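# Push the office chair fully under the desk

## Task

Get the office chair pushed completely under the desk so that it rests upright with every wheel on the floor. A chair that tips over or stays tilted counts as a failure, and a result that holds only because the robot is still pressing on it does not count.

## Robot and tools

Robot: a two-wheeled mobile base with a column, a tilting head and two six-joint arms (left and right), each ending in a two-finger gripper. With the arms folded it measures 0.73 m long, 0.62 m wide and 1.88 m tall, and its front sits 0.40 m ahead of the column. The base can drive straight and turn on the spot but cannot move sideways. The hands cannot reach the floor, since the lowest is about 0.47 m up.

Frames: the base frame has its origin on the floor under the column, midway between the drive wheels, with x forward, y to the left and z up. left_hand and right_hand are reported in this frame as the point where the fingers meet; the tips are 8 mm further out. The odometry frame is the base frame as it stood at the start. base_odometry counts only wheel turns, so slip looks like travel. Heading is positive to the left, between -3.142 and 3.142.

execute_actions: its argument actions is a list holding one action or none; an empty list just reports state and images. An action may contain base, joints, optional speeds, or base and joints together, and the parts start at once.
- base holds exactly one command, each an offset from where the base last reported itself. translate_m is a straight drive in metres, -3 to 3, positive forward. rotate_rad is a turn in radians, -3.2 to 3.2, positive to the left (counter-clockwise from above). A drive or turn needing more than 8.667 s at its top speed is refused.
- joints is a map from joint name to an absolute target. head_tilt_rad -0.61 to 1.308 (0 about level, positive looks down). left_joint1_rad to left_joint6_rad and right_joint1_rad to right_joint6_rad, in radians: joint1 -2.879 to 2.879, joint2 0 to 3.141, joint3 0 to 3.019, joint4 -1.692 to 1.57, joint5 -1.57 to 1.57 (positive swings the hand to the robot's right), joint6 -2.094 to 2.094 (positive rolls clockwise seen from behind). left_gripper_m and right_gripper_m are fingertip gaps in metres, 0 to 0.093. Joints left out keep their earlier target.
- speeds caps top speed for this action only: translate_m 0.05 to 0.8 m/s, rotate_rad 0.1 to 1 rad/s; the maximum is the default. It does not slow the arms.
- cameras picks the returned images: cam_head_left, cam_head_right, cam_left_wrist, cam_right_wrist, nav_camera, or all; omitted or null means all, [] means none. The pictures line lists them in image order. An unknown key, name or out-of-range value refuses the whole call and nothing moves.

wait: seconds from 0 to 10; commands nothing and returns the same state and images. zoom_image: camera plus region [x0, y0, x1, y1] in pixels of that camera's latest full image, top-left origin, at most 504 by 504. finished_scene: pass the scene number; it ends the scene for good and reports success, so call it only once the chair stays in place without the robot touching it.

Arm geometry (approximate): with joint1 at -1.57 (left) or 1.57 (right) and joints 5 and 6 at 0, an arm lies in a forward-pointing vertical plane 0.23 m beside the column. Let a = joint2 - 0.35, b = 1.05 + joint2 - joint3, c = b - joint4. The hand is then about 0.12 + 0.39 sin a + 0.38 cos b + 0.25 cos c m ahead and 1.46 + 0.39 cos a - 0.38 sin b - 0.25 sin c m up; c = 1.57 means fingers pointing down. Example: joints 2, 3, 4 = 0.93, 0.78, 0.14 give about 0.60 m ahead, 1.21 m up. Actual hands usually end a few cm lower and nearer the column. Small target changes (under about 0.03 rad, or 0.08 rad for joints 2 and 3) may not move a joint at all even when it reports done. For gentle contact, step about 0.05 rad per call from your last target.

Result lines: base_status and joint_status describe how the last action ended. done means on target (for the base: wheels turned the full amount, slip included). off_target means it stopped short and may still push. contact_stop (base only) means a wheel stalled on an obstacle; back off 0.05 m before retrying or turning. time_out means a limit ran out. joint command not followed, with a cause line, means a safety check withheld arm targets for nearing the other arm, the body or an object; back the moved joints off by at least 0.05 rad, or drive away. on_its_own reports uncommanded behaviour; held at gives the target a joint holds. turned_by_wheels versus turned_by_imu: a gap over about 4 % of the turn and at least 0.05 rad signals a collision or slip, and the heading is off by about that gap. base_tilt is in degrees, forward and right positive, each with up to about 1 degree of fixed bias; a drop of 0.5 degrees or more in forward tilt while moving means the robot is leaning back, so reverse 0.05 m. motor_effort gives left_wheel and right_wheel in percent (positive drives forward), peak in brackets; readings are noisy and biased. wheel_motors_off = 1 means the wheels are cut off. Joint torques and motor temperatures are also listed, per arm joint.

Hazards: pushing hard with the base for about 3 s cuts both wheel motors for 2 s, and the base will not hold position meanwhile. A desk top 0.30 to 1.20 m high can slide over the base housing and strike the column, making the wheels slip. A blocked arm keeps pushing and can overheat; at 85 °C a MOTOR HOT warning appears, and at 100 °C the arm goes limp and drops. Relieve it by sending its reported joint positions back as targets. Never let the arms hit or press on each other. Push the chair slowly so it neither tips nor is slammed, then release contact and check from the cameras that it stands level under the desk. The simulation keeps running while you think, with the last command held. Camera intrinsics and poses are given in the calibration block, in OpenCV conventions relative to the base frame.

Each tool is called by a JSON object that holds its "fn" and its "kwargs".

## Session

{"fn": "execute_actions", "kwargs": {"actions": []}}

Scene clock: 0.00 s.
Joint torques (N m, as the arm reports them, + toward a larger angle): no reading
Motor temperatures (°C, as the motors report them): left_arm=[27 31 26 26 24 26] | right_arm=[26 30 29 26 26 25]
base_odometry: x=+0.000 y=+0.000 heading=+0.000 (m, m, rad; odometry frame)
turned_by_wheels: +0.000 (rad since the last result)
turned_by_imu: +0.000 (rad since the last result)
base_tilt: forward=-0.7 right=+0.0 (deg)
base_status: not commanded
joint_positions: head_tilt_rad=+0.889 left_joint1_rad=-1.553 left_joint2_rad=+0.894 left_joint3_rad=+0.399 left_joint4_rad=-0.911 left_joint5_rad=+0.027 left_joint6_rad=-0.053 left_gripper_m=+0.094 right_joint1_rad=+1.574 right_joint2_rad=+0.906 right_joint3_rad=+0.387 right_joint4_rad=-1.011 right_joint5_rad=+0.009 right_joint6_rad=+0.078 right_gripper_m=+0.095
joint_status: not commanded
wheel_motors_off: 0
motor_effort: left_wheel=-1 right_wheel=-1 (%)
left_hand: x=+0.1457 y=+0.2238 z=+1.2468 quat_wxyz=(+0.427, +0.037, -0.904, -0.004) (m; base frame)
right_hand: x=+0.1222 y=-0.2264 z=+1.2690 quat_wxyz=(+0.482, -0.031, -0.875, +0.022) (m; base frame)
pictures: cam_head_left, cam_head_right, cam_left_wrist, cam_right_wrist, nav_camera
camera_calibration (this result's frames):
cam_head_left: T_world_to_cam=[[-0.0230627, -0.999652, 0.0128186, 0.00278625], [-0.740987, 0.00848488, -0.671466, 1.07111], [0.671123, -0.0249843, -0.740925, 1.02572], [0, 0, 0, 1]] pos_world=[0.105352, 0.0193241, 1.47916]
cam_head_right: T_world_to_cam=[[-0.0196885, -0.999806, -0.00105303, -0.025953], [-0.72609, 0.0150224, -0.687435, 1.09062], [0.687318, -0.01277, -0.726245, 1.00437], [0, 0, 0, 1]] pos_world=[0.10105, -0.0295058, 1.47912]
cam_left_wrist: T_world_to_cam=[[0.0748816, -0.995692, -0.0546827, 0.282044], [-0.0508276, -0.0585764, 0.996988, -1.21755], [-0.995896, -0.0718766, -0.0549949, 0.355462], [0, 0, 0, 1]] pos_world=[0.270999, 0.235059, 1.24885]
cam_right_wrist: T_world_to_cam=[[-0.0390471, -0.996707, 0.0710627, -0.310904], [0.0584109, 0.0687186, 0.995925, -1.25112], [-0.997529, 0.0430388, 0.0555354, 0.188097], [0, 0, 0, 1]] pos_world=[0.248571, -0.232001, 1.25767]
Images, in order (width x height): cam_head_left 896x504, cam_head_right 896x504, cam_left_wrist 504x504, cam_right_wrist 504x504, nav_camera 896x504.

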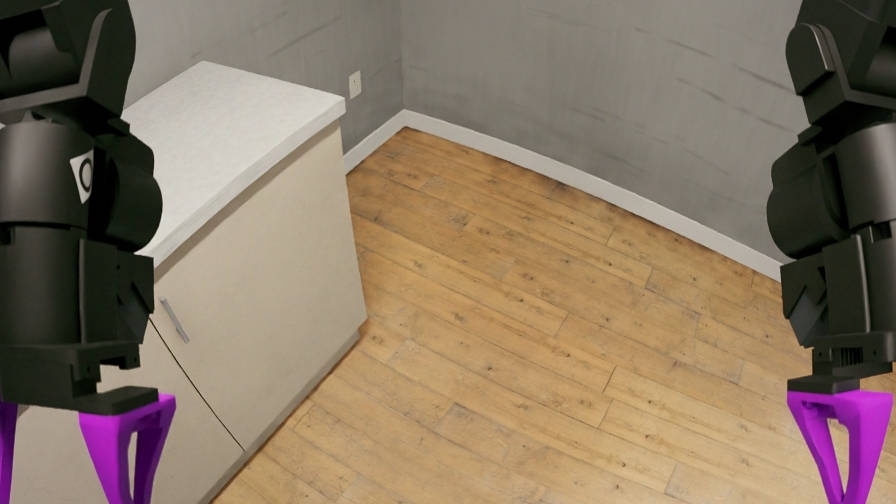

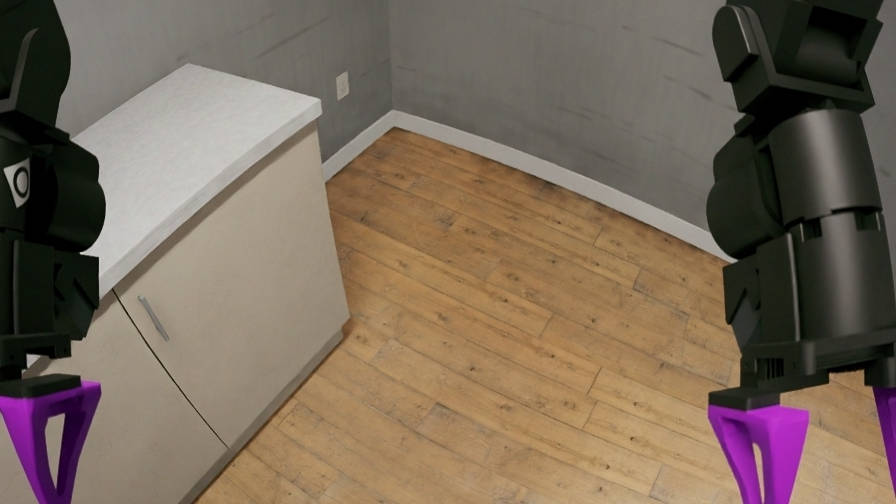

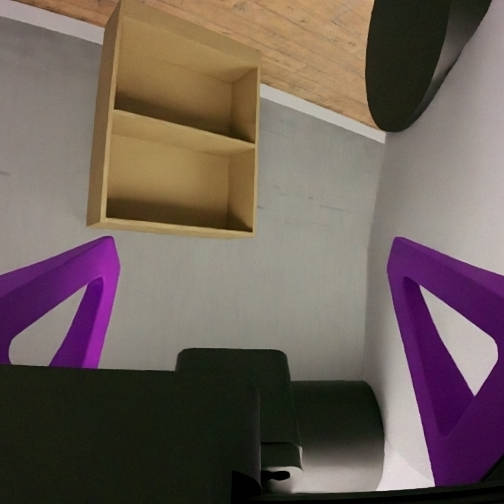

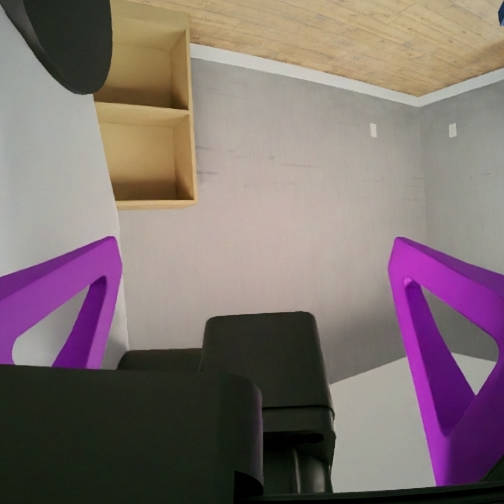

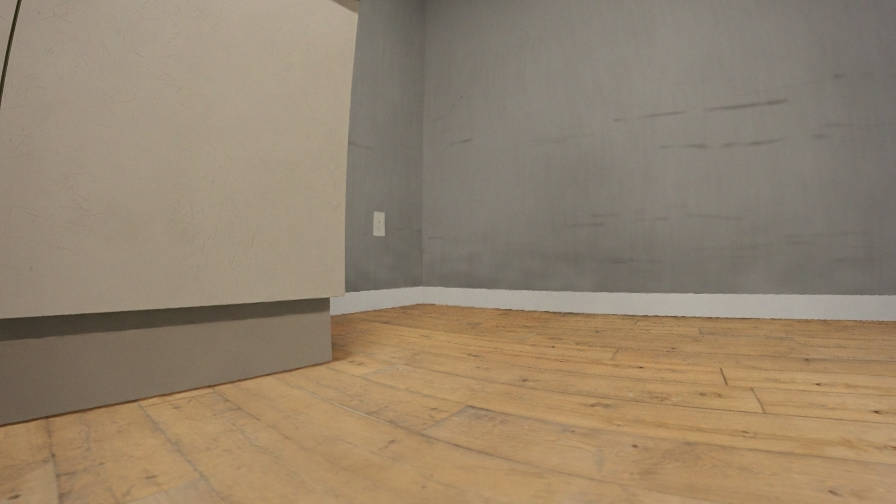

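{"fn": "execute_actions", "kwargs": {"actions": [{"base": {"rotate_rad": -2.15}, "joints": {"head_tilt_rad": 0.6}}], "cameras": ["cam_head_left", "cam_head_right", "nav_camera"]}}

Scene clock: 16.77 s.
Joint torques (N m, as the arm reports them, + toward a larger angle): left_arm=[-0.55 -7.1  -0.69 -0.76 -0.02  0.01] | right_arm=[ 1.15 -4.56 -1.71 -1.83 -0.11 -0.12]
Motor temperatures (°C, as the motors report them): left_arm=[27 31 26 26 24 26] | right_arm=[26 30 29 26 26 25]
base_odometry: x=+0.000 y=+0.000 heading=-2.150 (m, m, rad; odometry frame)
turned_by_wheels: -2.150 (rad since the last result)
turned_by_imu: -2.141 (rad since the last result)
base_tilt: forward=-0.6 right=+0.0 (deg)
base_status: done
joint_positions: head_tilt_rad=+0.618 left_joint1_rad=-1.553 left_joint2_rad=+0.894 left_joint3_rad=+0.399 left_joint4_rad=-0.911 left_joint5_rad=+0.027 left_joint6_rad=-0.053 left_gripper_m=+0.094 right_joint1_rad=+1.574 right_joint2_rad=+0.906 right_joint3_rad=+0.387 right_joint4_rad=-1.011 right_joint5_rad=+0.009 right_joint6_rad=+0.078 right_gripper_m=+0.095
joint_status: all done
wheel_motors_off: 0
motor_effort: left_wheel=+1(39) right_wheel=-1(25) (%)
left_hand: x=+0.1457 y=+0.2238 z=+1.2468 quat_wxyz=(+0.427, +0.037, -0.904, -0.004) (m; base frame)
right_hand: x=+0.1222 y=-0.2264 z=+1.2690 quat_wxyz=(+0.482, -0.031, -0.875, +0.022) (m; base frame)
pictures: cam_head_left, cam_head_right, nav_camera
camera_calibration (this result's frames):
cam_head_left: T_world_to_cam=[[-0.0256574, -0.999652, 0.0061568, 0.0131752], [-0.53353, 0.00848488, -0.845739, 1.32911], [0.845392, -0.0249843, -0.533562, 0.697673], [0, 0, 0, 1]] pos_world=[0.119653, 0.0193241, 1.49625]
cam_head_right: T_world_to_cam=[[-0.0186831, -0.999806, -0.00629981, -0.0179232], [-0.514893, 0.0150224, -0.857123, 1.34137], [0.857051, -0.01277, -0.515073, 0.670683], [0, 0, 0, 1]] pos_world=[0.115519, -0.0295058, 1.49506]
Images, in order (width x height): cam_head_left 896x504, cam_head_right 896x504, nav_camera 896x504.

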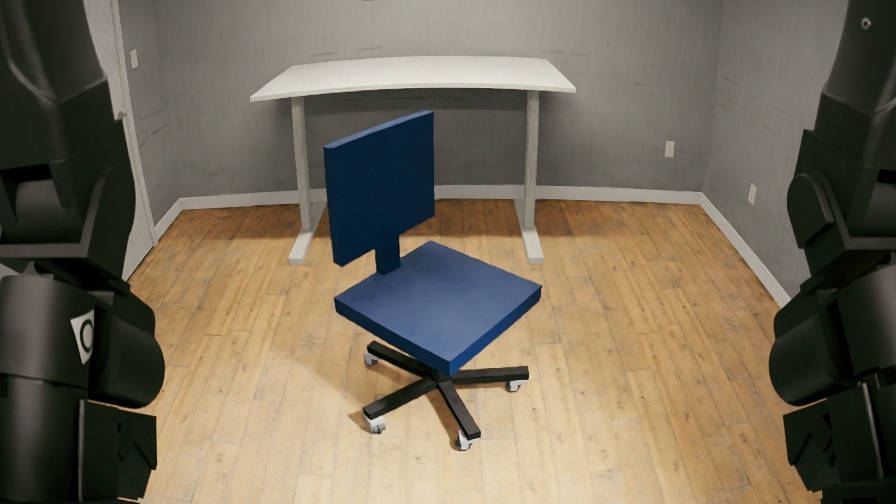

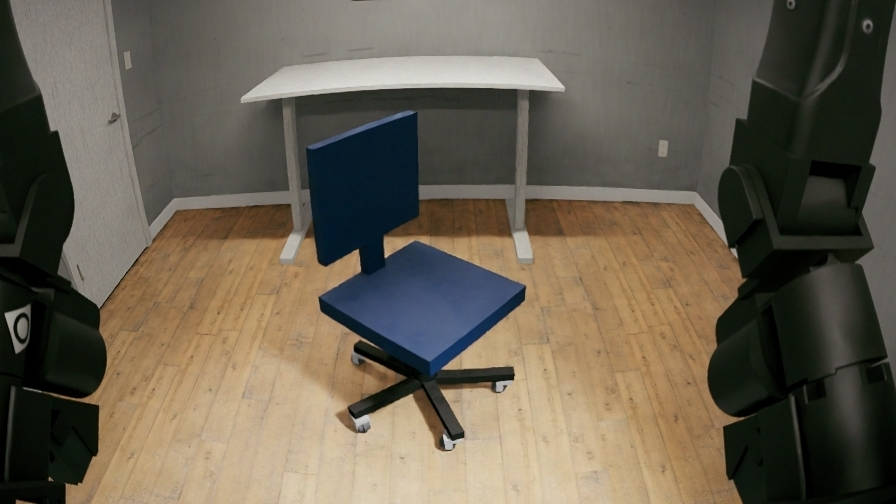

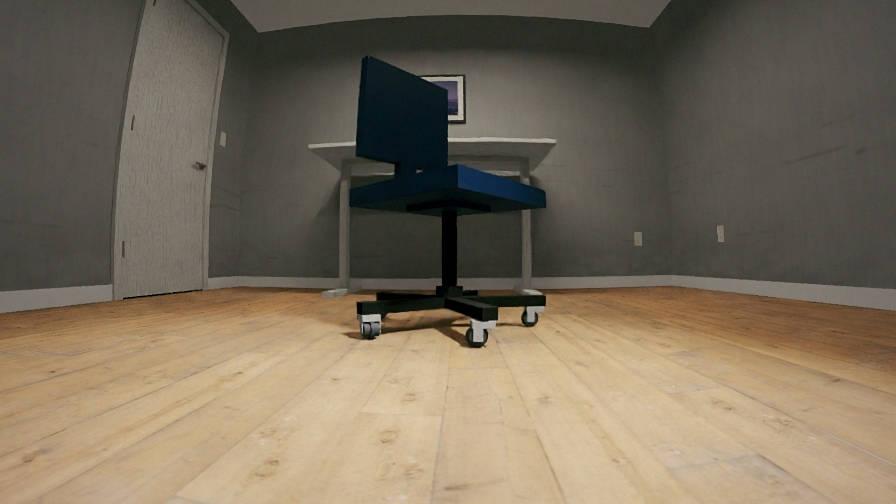

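{"fn": "execute_actions", "kwargs": {"actions": [{"base": {"translate_m": 0.75}, "joints": {"head_tilt_rad": 0.8, "left_joint1_rad": -1.57, "left_joint2_rad": 1.63, "left_joint3_rad": 1.955, "left_joint4_rad": -0.845, "left_joint5_rad": 0, "left_joint6_rad": 0.72}}], "cameras": ["cam_head_left", "cam_head_right", "cam_left_wrist", "nav_camera"]}}

Scene clock: 123.73 s.
Joint torques (N m, as the arm reports them, + toward a larger angle): left_arm=[ -1.83 -22.62   7.09   1.12  -0.11   0.12] | right_arm=[ 0.88 -4.31 -1.57 -1.7  -0.14 -0.14]
Motor temperatures (°C, as the motors report them): left_arm=[27 31 27 26 24 26] | right_arm=[26 29 29 26 26 25]
base_odometry: x=-0.410 y=-0.628 heading=-2.150 (m, m, rad; odometry frame)
turned_by_wheels: +0.000 (rad since the last result)
turned_by_imu: +0.002 (rad since the last result)
base_tilt: forward=-0.7 right=+0.1 (deg)
base_status: done
joint_positions: head_tilt_rad=+0.803 left_joint1_rad=-1.558 left_joint2_rad=+1.610 left_joint3_rad=+1.945 left_joint4_rad=-0.849 left_joint5_rad=+0.004 left_joint6_rad=+0.709 left_gripper_m=+0.094 right_joint1_rad=+1.574 right_joint2_rad=+0.906 right_joint3_rad=+0.388 right_joint4_rad=-1.011 right_joint5_rad=+0.009 right_joint6_rad=+0.078 right_gripper_m=+0.095
joint_status: all done
wheel_motors_off: 0
motor_effort: left_wheel=+0(54) right_wheel=+0(51) (%)
left_hand: x=+0.7820 y=+0.2323 z=+1.0768 quat_wxyz=(-0.003, -0.344, -0.939, -0.005) (m; base frame)
right_hand: x=+0.1228 y=-0.2264 z=+1.2688 quat_wxyz=(+0.482, -0.031, -0.876, +0.022) (m; base frame)
pictures: cam_head_left, cam_head_right, cam_left_wrist, nav_camera
camera_calibration (this result's frames):
cam_head_left: T_world_to_cam=[[-0.0240878, -0.999652, 0.0107697, 0.00599281], [-0.679947, 0.00848488, -0.733212, 1.16314], [0.732865, -0.0249843, -0.679915, 0.928683], [0, 0, 0, 1]] pos_world=[0.110421, 0.0193241, 1.48419]
cam_head_right: T_world_to_cam=[[-0.0195229, -0.999806, -0.00275694, -0.0233373], [-0.663721, 0.0150224, -0.747829, 1.1805], [0.747725, -0.01277, -0.663886, 0.905321], [0, 0, 0, 1]] pos_world=[0.106139, -0.0295058, 1.48378]
cam_left_wrist: T_world_to_cam=[[-0.63215, -0.774755, -0.0118754, 0.689058], [-0.629413, 0.504501, 0.591031, -0.256453], [-0.451913, 0.381095, -0.806561, 1.25915], [0, 0, 0, 1]] pos_world=[0.843199, 0.183377, 1.17534]
Images, in order (width x height): cam_head_left 896x504, cam_head_right 896x504, cam_left_wrist 504x504, nav_camera 896x504.

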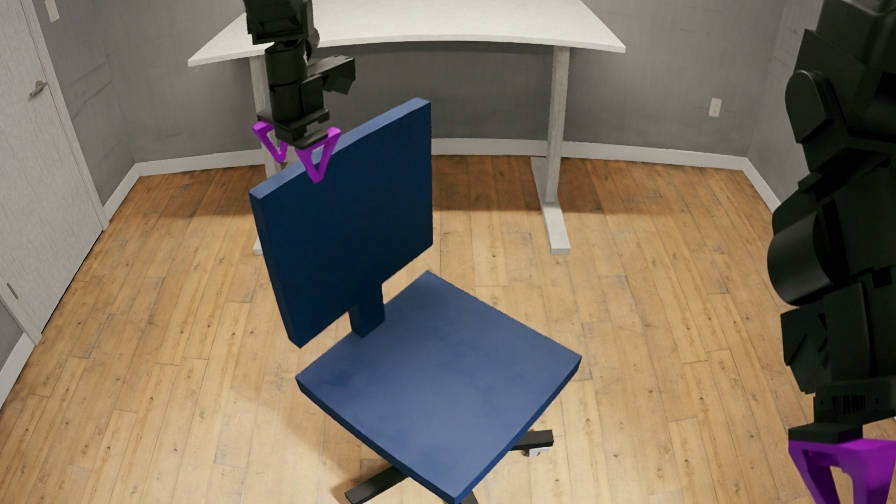

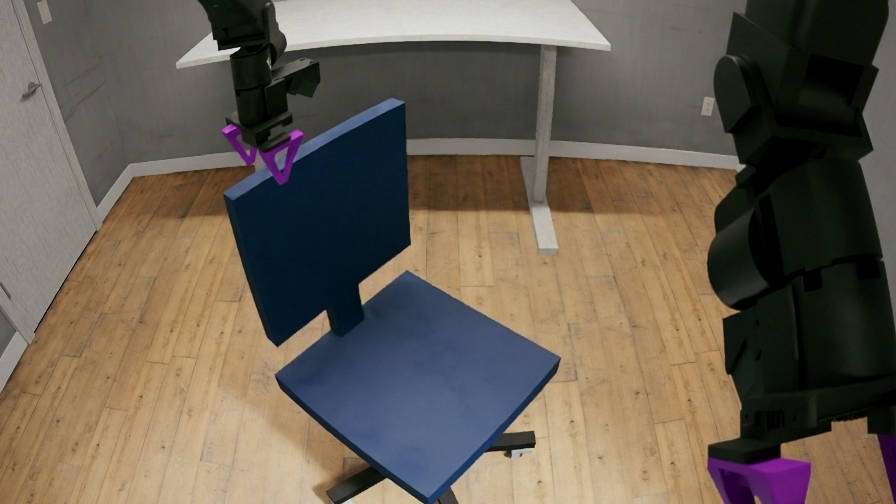

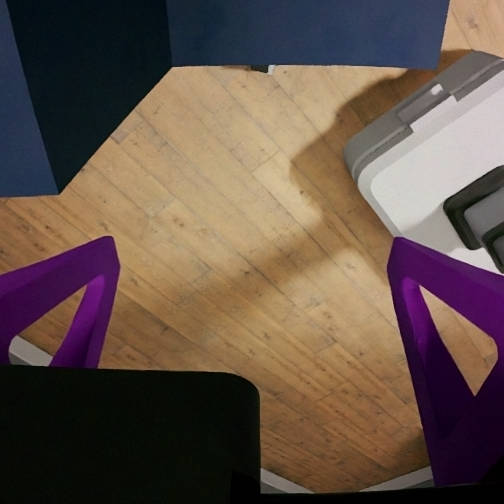

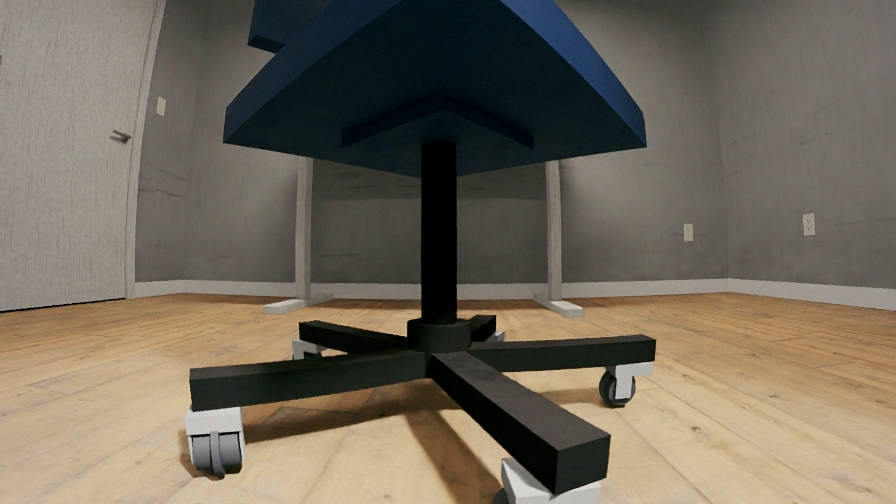

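{"fn": "execute_actions", "kwargs": {"actions": [{"base": {"translate_m": 0.14}, "joints": {"left_joint1_rad": -1.47, "left_joint6_rad": 0.76}}], "cameras": ["cam_head_left", "cam_left_wrist", "nav_camera"]}}

Scene clock: 145.50 s.
Joint torques (N m, as the arm reports them, + toward a larger angle): left_arm=[ -0.1  -22.18   6.98   1.05  -0.06   0.11] | right_arm=[ 1.39 -4.87 -1.6  -1.83 -0.1  -0.09]
Motor temperatures (°C, as the motors report them): left_arm=[27 34 28 26 24 26] | right_arm=[26 29 29 26 26 25]
base_odometry: x=-0.487 y=-0.745 heading=-2.150 (m, m, rad; odometry frame)
turned_by_wheels: +0.000 (rad since the last result)
turned_by_imu: +0.001 (rad since the last result)
base_tilt: forward=-0.7 right=-0.1 (deg)
base_status: done
joint_positions: head_tilt_rad=+0.803 left_joint1_rad=-1.460 left_joint2_rad=+1.613 left_joint3_rad=+1.945 left_joint4_rad=-0.849 left_joint5_rad=+0.001 left_joint6_rad=+0.750 left_gripper_m=+0.094 right_joint1_rad=+1.574 right_joint2_rad=+0.906 right_joint3_rad=+0.387 right_joint4_rad=-1.011 right_joint5_rad=+0.009 right_joint6_rad=+0.078 right_gripper_m=+0.095
joint_status: all done
wheel_motors_off: 0
motor_effort: left_wheel=+0(39) right_wheel=+0(37) (%)
left_hand: x=+0.7791 y=+0.2999 z=+1.0789 quat_wxyz=(+0.014, -0.340, -0.939, -0.046) (m; base frame)
right_hand: x=+0.1222 y=-0.2264 z=+1.2690 quat_wxyz=(+0.482, -0.031, -0.875, +0.022) (m; base frame)
pictures: cam_head_left, cam_left_wrist, nav_camera
camera_calibration (this result's frames):
cam_head_left: T_world_to_cam=[[-0.024085, -0.999652, 0.010776, 0.00598302], [-0.680138, 0.00848488, -0.733035, 1.16288], [0.732688, -0.0249843, -0.680106, 0.928985], [0, 0, 0, 1]] pos_world=[0.110406, 0.0193241, 1.48418]
cam_left_wrist: T_world_to_cam=[[-0.625246, -0.776546, -0.0777387, 0.805788], [-0.631035, 0.444435, 0.635824, -0.322621], [-0.459197, 0.446603, -0.767909, 1.17806], [0, 0, 0, 1]] pos_world=[0.841193, 0.24299, 1.17242]
Images, in order (width x height): cam_head_left 896x504, cam_left_wrist 504x504, nav_camera 896x504.

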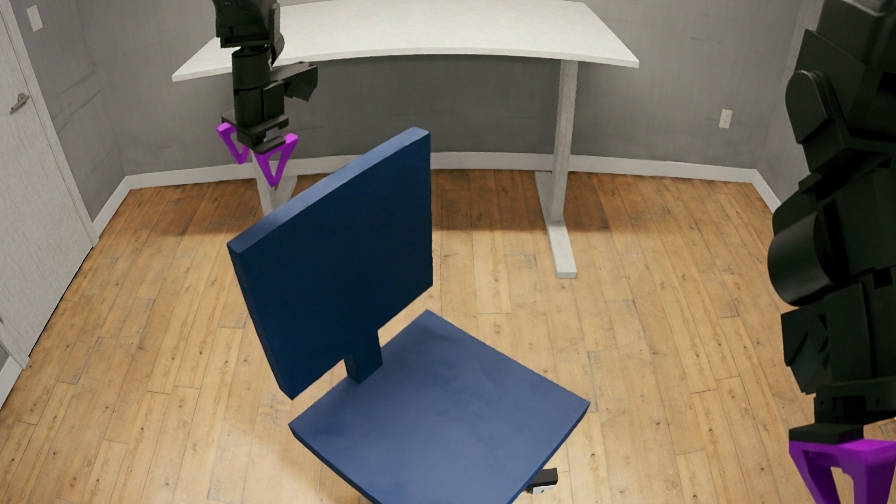

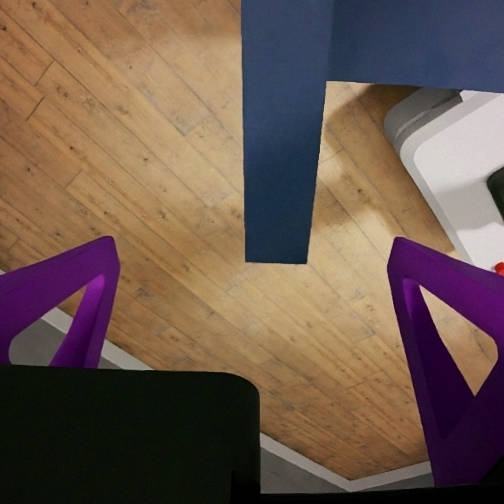

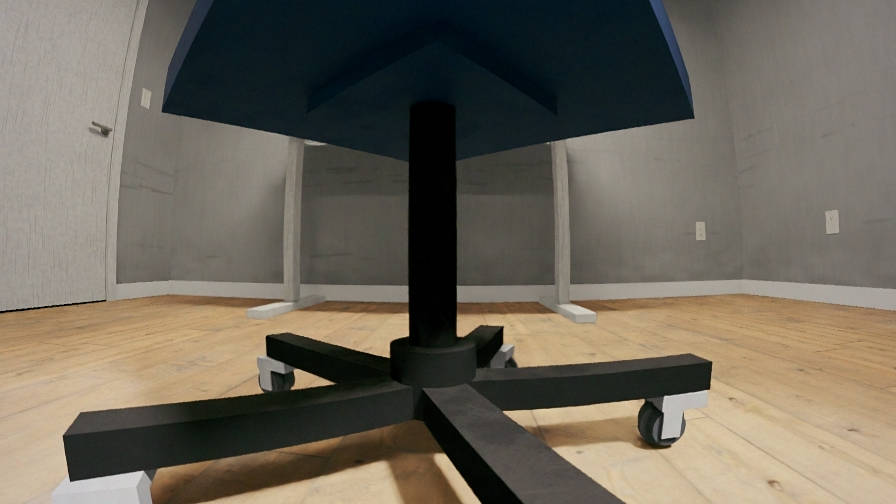

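{"fn": "execute_actions", "kwargs": {"actions": [{"joints": {"left_joint1_rad": -1.5, "left_joint2_rad": 1.77, "left_joint3_rad": 2.06, "left_joint4_rad": -0.805}}], "cameras": ["cam_head_left", "cam_left_wrist"]}}

Scene clock: 156.97 s.
Joint torques (N m, as the arm reports them, + toward a larger angle): left_arm=[ -0.17 -24.6    7.55   1.07  -0.02   0.08] | right_arm=[ 1.88 -4.42 -1.51 -1.73 -0.13 -0.15]
Motor temperatures (°C, as the motors report them): left_arm=[27 35 29 26 24 26] | right_arm=[26 29 29 26 26 25]
base_odometry: x=-0.487 y=-0.745 heading=-2.150 (m, m, rad; odometry frame)
turned_by_wheels: +0.000 (rad since the last result)
turned_by_imu: +0.000 (rad since the last result)
base_tilt: forward=-0.5 right=-0.1 (deg)
base_status: not commanded
joint_positions: head_tilt_rad=+0.803 left_joint1_rad=-1.495 left_joint2_rad=+1.784 left_joint3_rad=+2.036 left_joint4_rad=-0.811 left_joint5_rad=+0.001 left_joint6_rad=+0.750 left_gripper_m=+0.094 right_joint1_rad=+1.574 right_joint2_rad=+0.906 right_joint3_rad=+0.387 right_joint4_rad=-1.011 right_joint5_rad=+0.009 right_joint6_rad=+0.078 right_gripper_m=+0.095
joint_status: all done
wheel_motors_off: 0
motor_effort: left_wheel=+1(0) right_wheel=+0(1) (%)
left_hand: x=+0.7629 y=+0.2809 z=+0.9906 quat_wxyz=(+0.028, -0.348, -0.937, -0.023) (m; base frame)
right_hand: x=+0.1222 y=-0.2264 z=+1.2690 quat_wxyz=(+0.482, -0.031, -0.875, +0.022) (m; base frame)
pictures: cam_head_left, cam_left_wrist
camera_calibration (this result's frames):
cam_head_left: T_world_to_cam=[[-0.024085, -0.999652, 0.010776, 0.00598301], [-0.680138, 0.00848488, -0.733035, 1.16288], [0.732688, -0.0249843, -0.680106, 0.928986], [0, 0, 0, 1]] pos_world=[0.110406, 0.0193241, 1.48418]
cam_left_wrist: T_world_to_cam=[[-0.638493, -0.769194, -0.0258149, 0.730643], [-0.597417, 0.4742, 0.646705, -0.313056], [-0.4852, 0.428339, -0.762303, 1.13076], [0, 0, 0, 1]] pos_world=[0.828132, 0.226108, 1.0833]
Images, in order (width x height): cam_head_left 896x504, cam_left_wrist 504x504.

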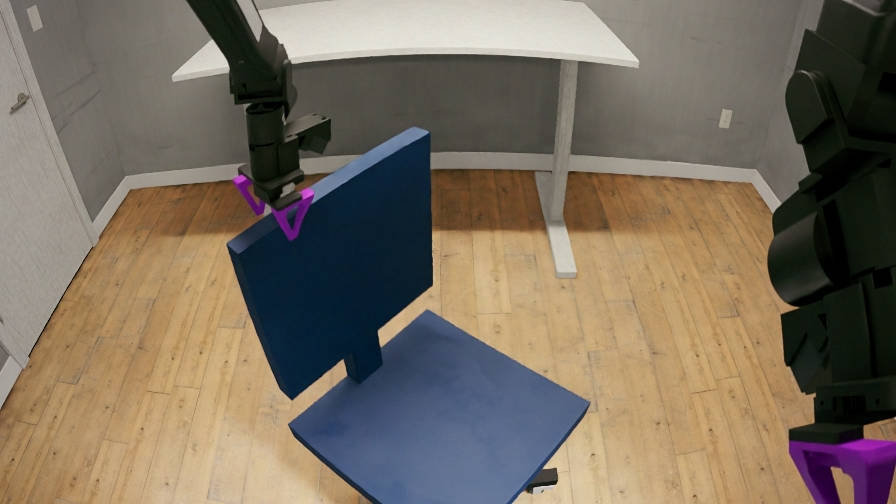

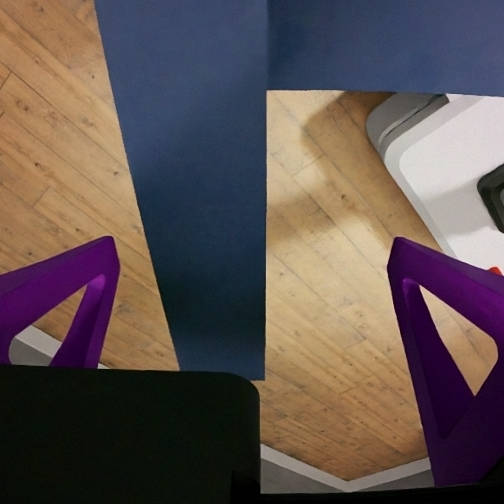

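{"fn": "execute_actions", "kwargs": {"actions": [{"joints": {"left_joint2_rad": 1.91, "left_joint3_rad": 2.21, "left_joint4_rad": -0.77}}], "cameras": ["cam_head_left", "cam_left_wrist"]}}

Scene clock: 170.03 s.
Joint torques (N m, as the arm reports them, + toward a larger angle): left_arm=[  0.08 -23.83   8.27   1.14  -0.04   0.1 ] | right_arm=[ 1.24 -4.72 -1.55 -1.76 -0.08 -0.08]
Motor temperatures (°C, as the motors report them): left_arm=[27 36 29 26 24 26] | right_arm=[26 29 29 26 26 25]
base_odometry: x=-0.487 y=-0.745 heading=-2.150 (m, m, rad; odometry frame)
turned_by_wheels: +0.000 (rad since the last result)
turned_by_imu: +0.000 (rad since the last result)
base_tilt: forward=-0.7 right=+0.0 (deg)
base_status: not commanded
joint_positions: head_tilt_rad=+0.803 left_joint1_rad=-1.495 left_joint2_rad=+1.907 left_joint3_rad=+2.178 left_joint4_rad=-0.778 left_joint5_rad=+0.001 left_joint6_rad=+0.750 left_gripper_m=+0.094 right_joint1_rad=+1.574 right_joint2_rad=+0.906 right_joint3_rad=+0.387 right_joint4_rad=-1.011 right_joint5_rad=+0.009 right_joint6_rad=+0.078 right_gripper_m=+0.095
joint_status: all done
wheel_motors_off: 0
motor_effort: left_wheel=+0(1) right_wheel=+0(1) (%)
left_hand: x=+0.7842 y=+0.2844 z=+0.9487 quat_wxyz=(+0.004, -0.349, -0.937, -0.033) (m; base frame)
right_hand: x=+0.1222 y=-0.2264 z=+1.2690 quat_wxyz=(+0.482, -0.031, -0.875, +0.022) (m; base frame)
pictures: cam_head_left, cam_left_wrist
camera_calibration (this result's frames):
cam_head_left: T_world_to_cam=[[-0.024085, -0.999652, 0.010776, 0.00598301], [-0.680138, 0.00848488, -0.733035, 1.16288], [0.732688, -0.0249843, -0.680106, 0.928986], [0, 0, 0, 1]] pos_world=[0.110406, 0.0193241, 1.48418]
cam_left_wrist: T_world_to_cam=[[-0.638873, -0.76692, -0.0606255, 0.778577], [-0.628691, 0.475052, 0.615689, -0.221173], [-0.443384, 0.431462, -0.785653, 1.09604], [0, 0, 0, 1]] pos_world=[0.844329, 0.229275, 1.04448]
Images, in order (width x height): cam_head_left 896x504, cam_left_wrist 504x504.

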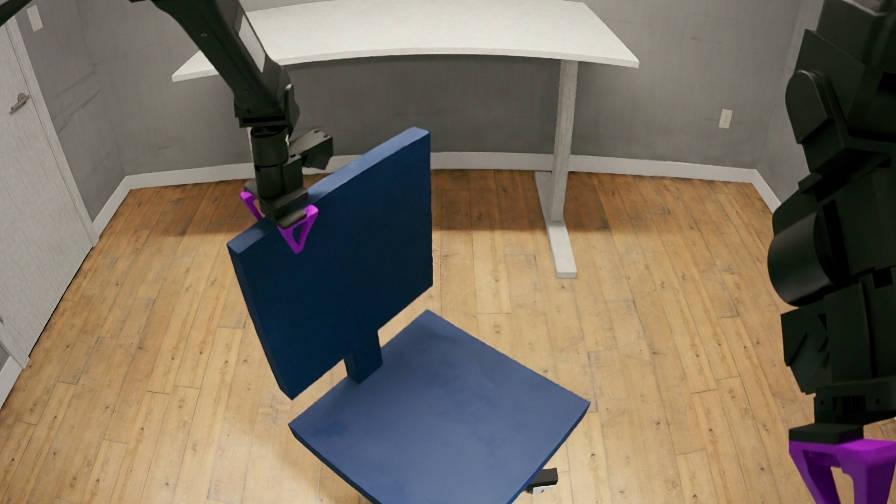

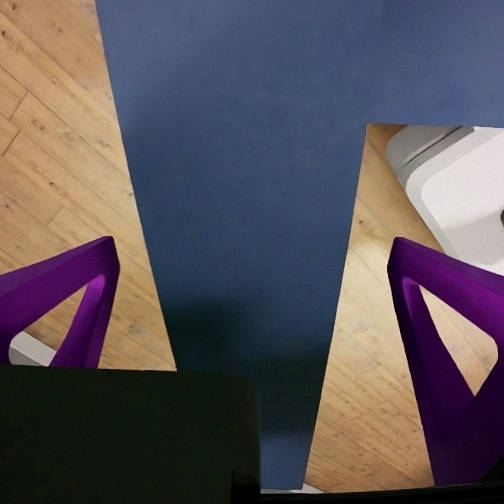

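{"fn": "execute_actions", "kwargs": {"actions": [{"joints": {"left_gripper_m": 0.03}}], "cameras": []}}

Scene clock: 177.53 s.
Joint torques (N m, as the arm reports them, + toward a larger angle): left_arm=[  0.18 -23.88   8.3    1.24  -0.17   0.17] | right_arm=[ 1.2  -4.82 -1.59 -1.94 -0.14 -0.12]
Motor temperatures (°C, as the motors report them): left_arm=[27 36 30 26 24 26] | right_arm=[26 29 29 26 26 25]
base_odometry: x=-0.487 y=-0.745 heading=-2.150 (m, m, rad; odometry frame)
turned_by_wheels: +0.000 (rad since the last result)
turned_by_imu: +0.000 (rad since the last result)
base_tilt: forward=-0.7 right=+0.0 (deg)
base_status: not commanded
joint_positions: head_tilt_rad=+0.803 left_joint1_rad=-1.495 left_joint2_rad=+1.907 left_joint3_rad=+2.178 left_joint4_rad=-0.778 left_joint5_rad=+0.005 left_joint6_rad=+0.743 left_gripper_m=+0.040 right_joint1_rad=+1.574 right_joint2_rad=+0.906 right_joint3_rad=+0.387 right_joint4_rad=-1.011 right_joint5_rad=+0.009 right_joint6_rad=+0.078 right_gripper_m=+0.095
joint_status: left_gripper_m off_target (ended at +0.040, target +0.030)
wheel_motors_off: 0
motor_effort: left_wheel=+0(0) right_wheel=+0(1) (%)
left_hand: x=+0.7842 y=+0.2838 z=+0.9486 quat_wxyz=(+0.003, -0.346, -0.938, -0.032) (m; base frame)
right_hand: x=+0.1222 y=-0.2264 z=+1.2690 quat_wxyz=(+0.482, -0.031, -0.875, +0.022) (m; base frame)
pictures: none
No camera images: the call's "cameras" was empty. Leave "cameras" out to get every camera's image.

{"fn": "execute_actions", "kwargs": {"actions": [{"base": {"translate_m": -0.14}, "speeds": {"translate_m": 0.2}, "joints": {"left_joint6_rad": 0.2}}], "cameras": ["cam_head_left", "nav_camera"]}}

Scene clock: 194.00 s.
Joint torques (N m, as the arm reports them, + toward a larger angle): left_arm=[  0.76 -23.82   8.05   1.18  -0.55   0.19] | right_arm=[ 1.01 -4.49 -1.43 -1.86 -0.09 -0.14]
Motor temperatures (°C, as the motors report them): left_arm=[27 37 30 26 24 26] | right_arm=[26 29 29 26 26 25]
base_odometry: x=-0.411 y=-0.628 heading=-2.150 (m, m, rad; odometry frame)
turned_by_wheels: +0.000 (rad since the last result)
turned_by_imu: +0.000 (rad since the last result)
base_tilt: forward=-0.6 right=-0.1 (deg)
base_status: done
joint_positions: head_tilt_rad=+0.803 left_joint1_rad=-1.507 left_joint2_rad=+1.908 left_joint3_rad=+2.182 left_joint4_rad=-0.778 left_joint5_rad=+0.015 left_joint6_rad=+0.182 left_gripper_m=+0.040 right_joint1_rad=+1.574 right_joint2_rad=+0.906 right_joint3_rad=+0.385 right_joint4_rad=-1.011 right_joint5_rad=+0.009 right_joint6_rad=+0.078 right_gripper_m=+0.095
joint_status: all done
wheel_motors_off: 0
motor_effort: left_wheel=+0(38) right_wheel=+0(39) (%)
left_hand: x=+0.7860 y=+0.2725 z=+0.9481 quat_wxyz=(-0.008, -0.075, -0.997, -0.021) (m; base frame)
right_hand: x=+0.1212 y=-0.2264 z=+1.2694 quat_wxyz=(+0.483, -0.031, -0.875, +0.022) (m; base frame)
pictures: cam_head_left, nav_camera
camera_calibration (this result's frames):
cam_head_left: T_world_to_cam=[[-0.0240843, -0.999652, 0.0107774, 0.00598078], [-0.680182, 0.00848488, -0.732995, 1.16282], [0.732648, -0.0249843, -0.680149, 0.929054], [0, 0, 0, 1]] pos_world=[0.110403, 0.0193241, 1.48417]
Images, in order (width x height): cam_head_left 896x504, nav_camera 896x504.

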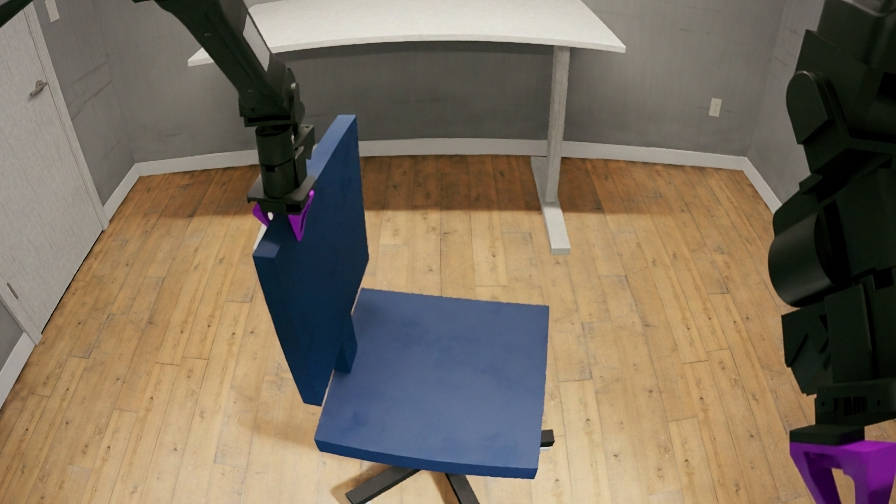

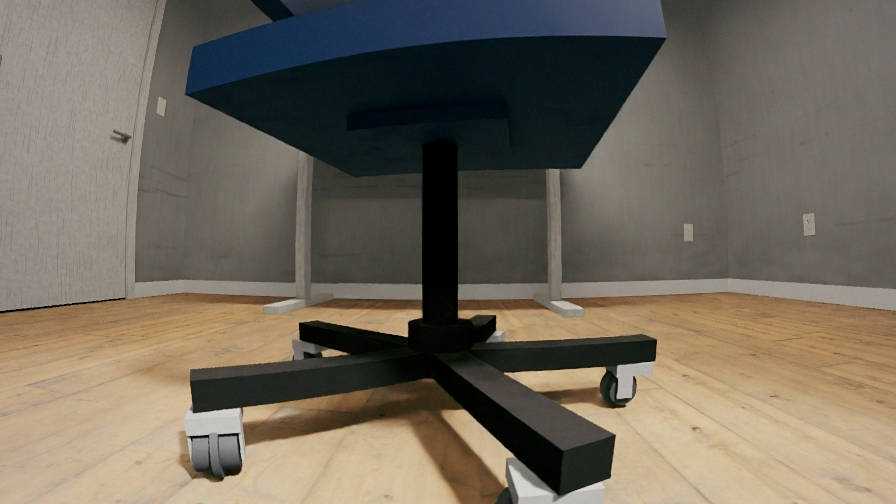

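{"fn": "execute_actions", "kwargs": {"actions": [{"base": {"translate_m": -0.125}, "speeds": {"translate_m": 0.2}, "joints": {"left_joint6_rad": -0.6, "left_joint1_rad": -1.66}}], "cameras": ["cam_head_left", "nav_camera"]}}

Scene clock: 206.00 s.
Joint torques (N m, as the arm reports them, + toward a larger angle): left_arm=[ -2.16 -23.97   7.62   1.58   1.21  -0.13] | right_arm=[ 0.99 -4.48 -1.37 -2.04 -0.13 -0.11]
Motor temperatures (°C, as the motors report them): left_arm=[27 37 30 26 24 26] | right_arm=[26 29 28 26 26 25]
base_odometry: x=-0.342 y=-0.523 heading=-2.150 (m, m, rad; odometry frame)
turned_by_wheels: +0.000 (rad since the last result)
turned_by_imu: +0.000 (rad since the last result)
base_tilt: forward=-0.7 right=+0.0 (deg)
base_status: done
joint_positions: head_tilt_rad=+0.803 left_joint1_rad=-1.668 left_joint2_rad=+1.913 left_joint3_rad=+2.185 left_joint4_rad=-0.789 left_joint5_rad=-0.035 left_joint6_rad=-0.590 left_gripper_m=+0.040 right_joint1_rad=+1.574 right_joint2_rad=+0.906 right_joint3_rad=+0.385 right_joint4_rad=-1.011 right_joint5_rad=+0.009 right_joint6_rad=+0.078 right_gripper_m=+0.095
joint_status: all done
wheel_motors_off: 0
motor_effort: left_wheel=-1(38) right_wheel=+0(40) (%)
left_hand: x=+0.7814 y=+0.1532 z=+0.9475 quat_wxyz=(+0.004, +0.267, -0.963, +0.025) (m; base frame)
right_hand: x=+0.1212 y=-0.2264 z=+1.2694 quat_wxyz=(+0.483, -0.031, -0.875, +0.022) (m; base frame)
pictures: cam_head_left, nav_camera
camera_calibration (this result's frames):
cam_head_left: T_world_to_cam=[[-0.0240839, -0.999652, 0.0107784, 0.00597927], [-0.680211, 0.00848488, -0.732967, 1.16278], [0.732621, -0.0249843, -0.680179, 0.929101], [0, 0, 0, 1]] pos_world=[0.110401, 0.0193241, 1.48417]
Images, in order (width x height): cam_head_left 896x504, nav_camera 896x504.

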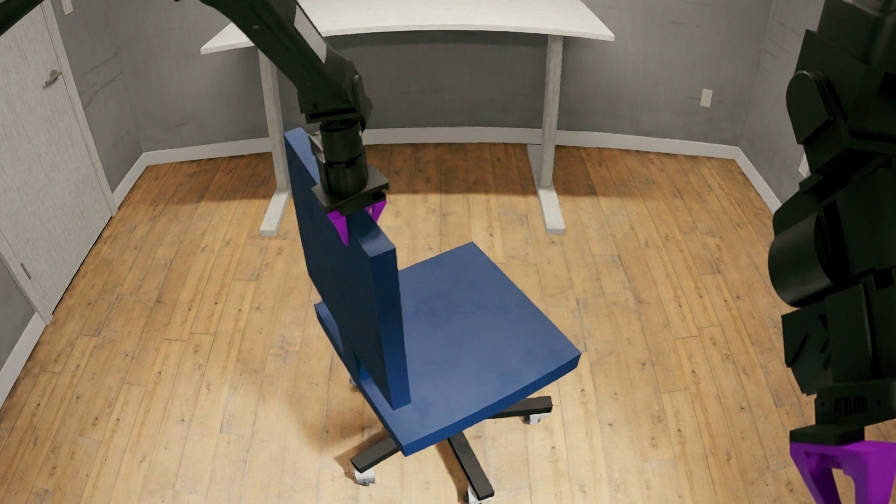

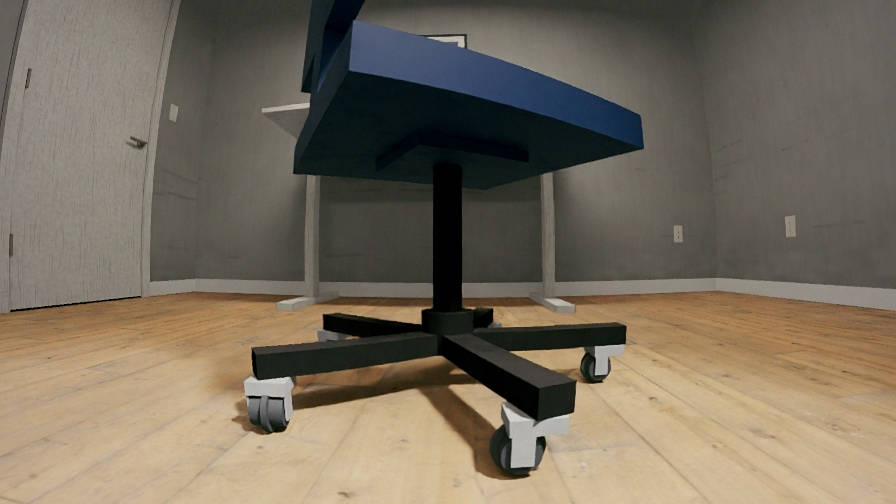

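{"fn": "execute_actions", "kwargs": {"actions": [{"base": {"rotate_rad": -0.3}, "speeds": {"rotate_rad": 0.4}, "joints": {"left_joint6_rad": -1.95}}], "cameras": ["cam_head_left", "nav_camera"]}}

Scene clock: 222.20 s.
Joint torques (N m, as the arm reports them, + toward a larger angle): left_arm=[ -1.26 -24.58   6.46  -0.27  -0.1   -1.08] | right_arm=[ 1.23 -4.33 -1.24 -1.93 -0.13 -0.12]
Motor temperatures (°C, as the motors report them): left_arm=[27 38 30 26 25 26] | right_arm=[26 29 28 26 26 25]
base_odometry: x=-0.342 y=-0.523 heading=-2.450 (m, m, rad; odometry frame)
turned_by_wheels: -0.300 (rad since the last result)
turned_by_imu: -0.292 (rad since the last result)
base_tilt: forward=-0.6 right=+0.0 (deg)
base_status: done
joint_positions: head_tilt_rad=+0.803 left_joint1_rad=-1.680 left_joint2_rad=+1.923 left_joint3_rad=+2.204 left_joint4_rad=-0.739 left_joint5_rad=+0.002 left_joint6_rad=-1.852 left_gripper_m=+0.040 right_joint1_rad=+1.574 right_joint2_rad=+0.906 right_joint3_rad=+0.385 right_joint4_rad=-1.011 right_joint5_rad=+0.009 right_joint6_rad=+0.078 right_gripper_m=+0.095
joint_status: left_joint6_rad time_out (moved -1.262 of -1.360)
wheel_motors_off: 0
on_its_own: left_joint6_rad reads -1.852 and still pushes toward -1.950 since a time_out
motor_effort: left_wheel=-2(45) right_wheel=-2(49) (%)
left_hand: x=+0.7974 y=+0.1369 z=+0.9477 quat_wxyz=(+0.020, +0.782, -0.620, +0.055) (m; base frame)
right_hand: x=+0.1212 y=-0.2264 z=+1.2694 quat_wxyz=(+0.483, -0.031, -0.875, +0.022) (m; base frame)
pictures: cam_head_left, nav_camera
camera_calibration (this result's frames):
cam_head_left: T_world_to_cam=[[-0.0240839, -0.999652, 0.0107784, 0.00597926], [-0.680211, 0.00848488, -0.732967, 1.16278], [0.73262, -0.0249843, -0.680179, 0.929101], [0, 0, 0, 1]] pos_world=[0.110401, 0.0193241, 1.48417]
Images, in order (width x height): cam_head_left 896x504, nav_camera 896x504.

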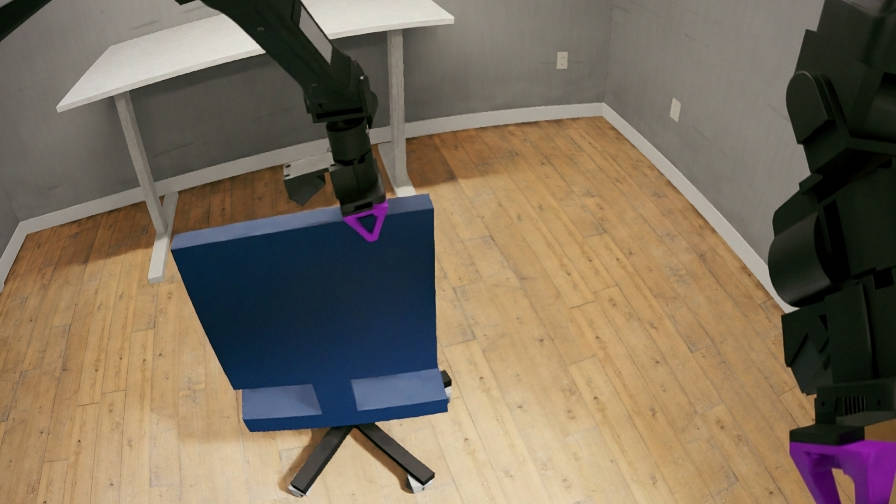

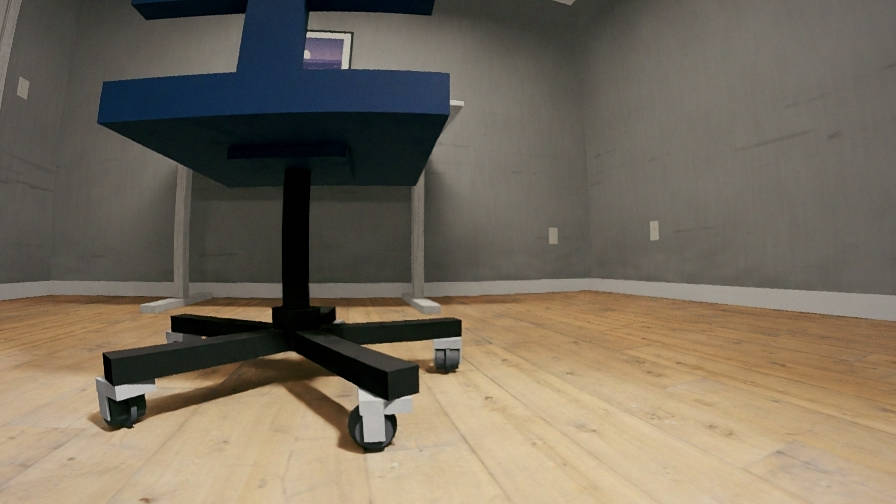

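{"fn": "execute_actions", "kwargs": {"actions": [{"joints": {"left_gripper_m": 0.093, "left_joint6_rad": -1.86}}], "cameras": []}}

{"fn": "execute_actions", "kwargs": {"actions": [{"joints": {"left_joint2_rad": 1.6, "right_joint1_rad": 1.71, "right_joint2_rad": 1.84, "right_joint3_rad": 1.53, "right_joint4_rad": -0.31, "right_joint5_rad": 0, "right_joint6_rad": 1.64, "right_gripper_m": 0}}], "cameras": ["cam_head_left"]}}

Scene clock: 241.27 s.
Joint torques (N m, as the arm reports them, + toward a larger angle): left_arm=[ -1.91 -24.87   6.52   0.41  -0.11  -0.12] | right_arm=[ 1.16 -4.95 -1.37 -1.62 -0.08 -0.12]
Motor temperatures (°C, as the motors report them): left_arm=[27 38 30 26 25 27] | right_arm=[26 29 28 26 26 25]
base_odometry: x=-0.342 y=-0.523 heading=-2.450 (m, m, rad; odometry frame)
turned_by_wheels: +0.000 (rad since the last result)
turned_by_imu: +0.001 (rad since the last result)
base_tilt: forward=-0.7 right=+0.0 (deg)
base_status: not commanded
joint_positions: head_tilt_rad=+0.803 left_joint1_rad=-1.672 left_joint2_rad=+1.922 left_joint3_rad=+2.204 left_joint4_rad=-0.757 left_joint5_rad=+0.002 left_joint6_rad=-1.849 left_gripper_m=+0.093 right_joint1_rad=+1.574 right_joint2_rad=+0.906 right_joint3_rad=+0.385 right_joint4_rad=-1.011 right_joint5_rad=+0.009 right_joint6_rad=+0.078 right_gripper_m=+0.095
joint_status: all done
wheel_motors_off: 0
motor_effort: left_wheel=+0(2) right_wheel=-6(6) (%)
left_hand: x=+0.7941 y=+0.1429 z=+0.9479 quat_wxyz=(+0.022, +0.782, -0.621, +0.047) (m; base frame)
right_hand: x=+0.1212 y=-0.2264 z=+1.2694 quat_wxyz=(+0.483, -0.031, -0.875, +0.022) (m; base frame)
pictures: none
No camera images: the call's "cameras" was empty. Leave "cameras" out to get every camera's image.

Scene clock: 243.00 s.
Joint torques (N m, as the arm reports them, + toward a larger angle): left_arm=[ -1.67 -26.19   8.14   1.32  -0.13  -0.08] | right_arm=[  3.6  -14.83   1.85   0.48  -0.08   0.01]
Motor temperatures (°C, as the motors report them): left_arm=[27 38 30 26 25 27] | right_arm=[26 29 28 26 26 25]
base_odometry: x=-0.342 y=-0.523 heading=-2.450 (m, m, rad; odometry frame)
turned_by_wheels: +0.000 (rad since the last result)
turned_by_imu: +0.000 (rad since the last result)
base_tilt: forward=-0.7 right=-0.1 (deg)
base_status: not commanded
joint_positions: head_tilt_rad=+0.803 left_joint1_rad=-1.672 left_joint2_rad=+1.609 left_joint3_rad=+2.207 left_joint4_rad=-0.766 left_joint5_rad=+0.002 left_joint6_rad=-1.850 left_gripper_m=+0.093 right_joint1_rad=+1.708 right_joint2_rad=+1.833 right_joint3_rad=+1.529 right_joint4_rad=-0.320 right_joint5_rad=+0.001 right_joint6_rad=+1.631 right_gripper_m=+0.001
joint_status: all done
wheel_motors_off: 0
motor_effort: left_wheel=+2(3) right_wheel=-9(9) (%)
left_hand: x=+0.9185 y=+0.1569 z=+1.1794 quat_wxyz=(-0.067, +0.774, -0.606, +0.170) (m; base frame)
right_hand: x=+0.5623 y=-0.1230 z=+0.8770 quat_wxyz=(+0.076, -0.700, -0.710, -0.003) (m; base frame)
pictures: cam_head_left
camera_calibration (this result's frames):
cam_head_left: T_world_to_cam=[[-0.0240839, -0.999652, 0.0107784, 0.00597926], [-0.680211, 0.00848488, -0.732967, 1.16278], [0.73262, -0.0249843, -0.680179, 0.929101], [0, 0, 0, 1]] pos_world=[0.110401, 0.0193241, 1.48417]
Images, in order (width x height): cam_head_left 896x504.

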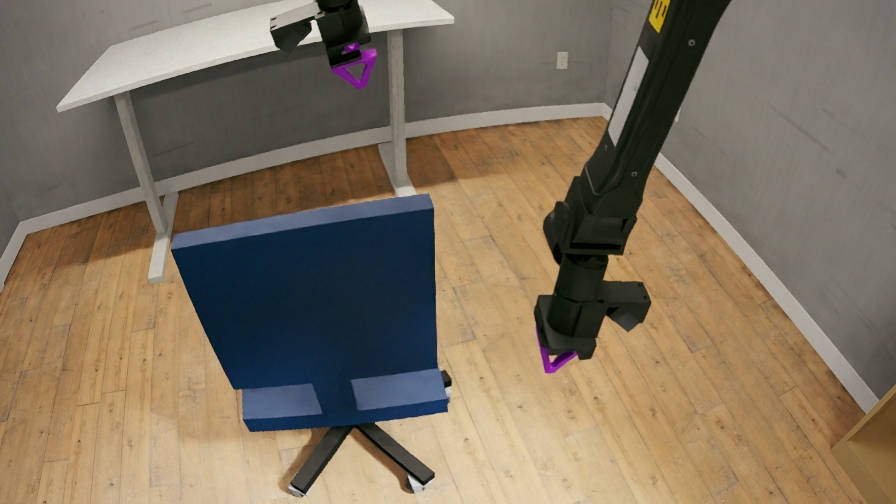

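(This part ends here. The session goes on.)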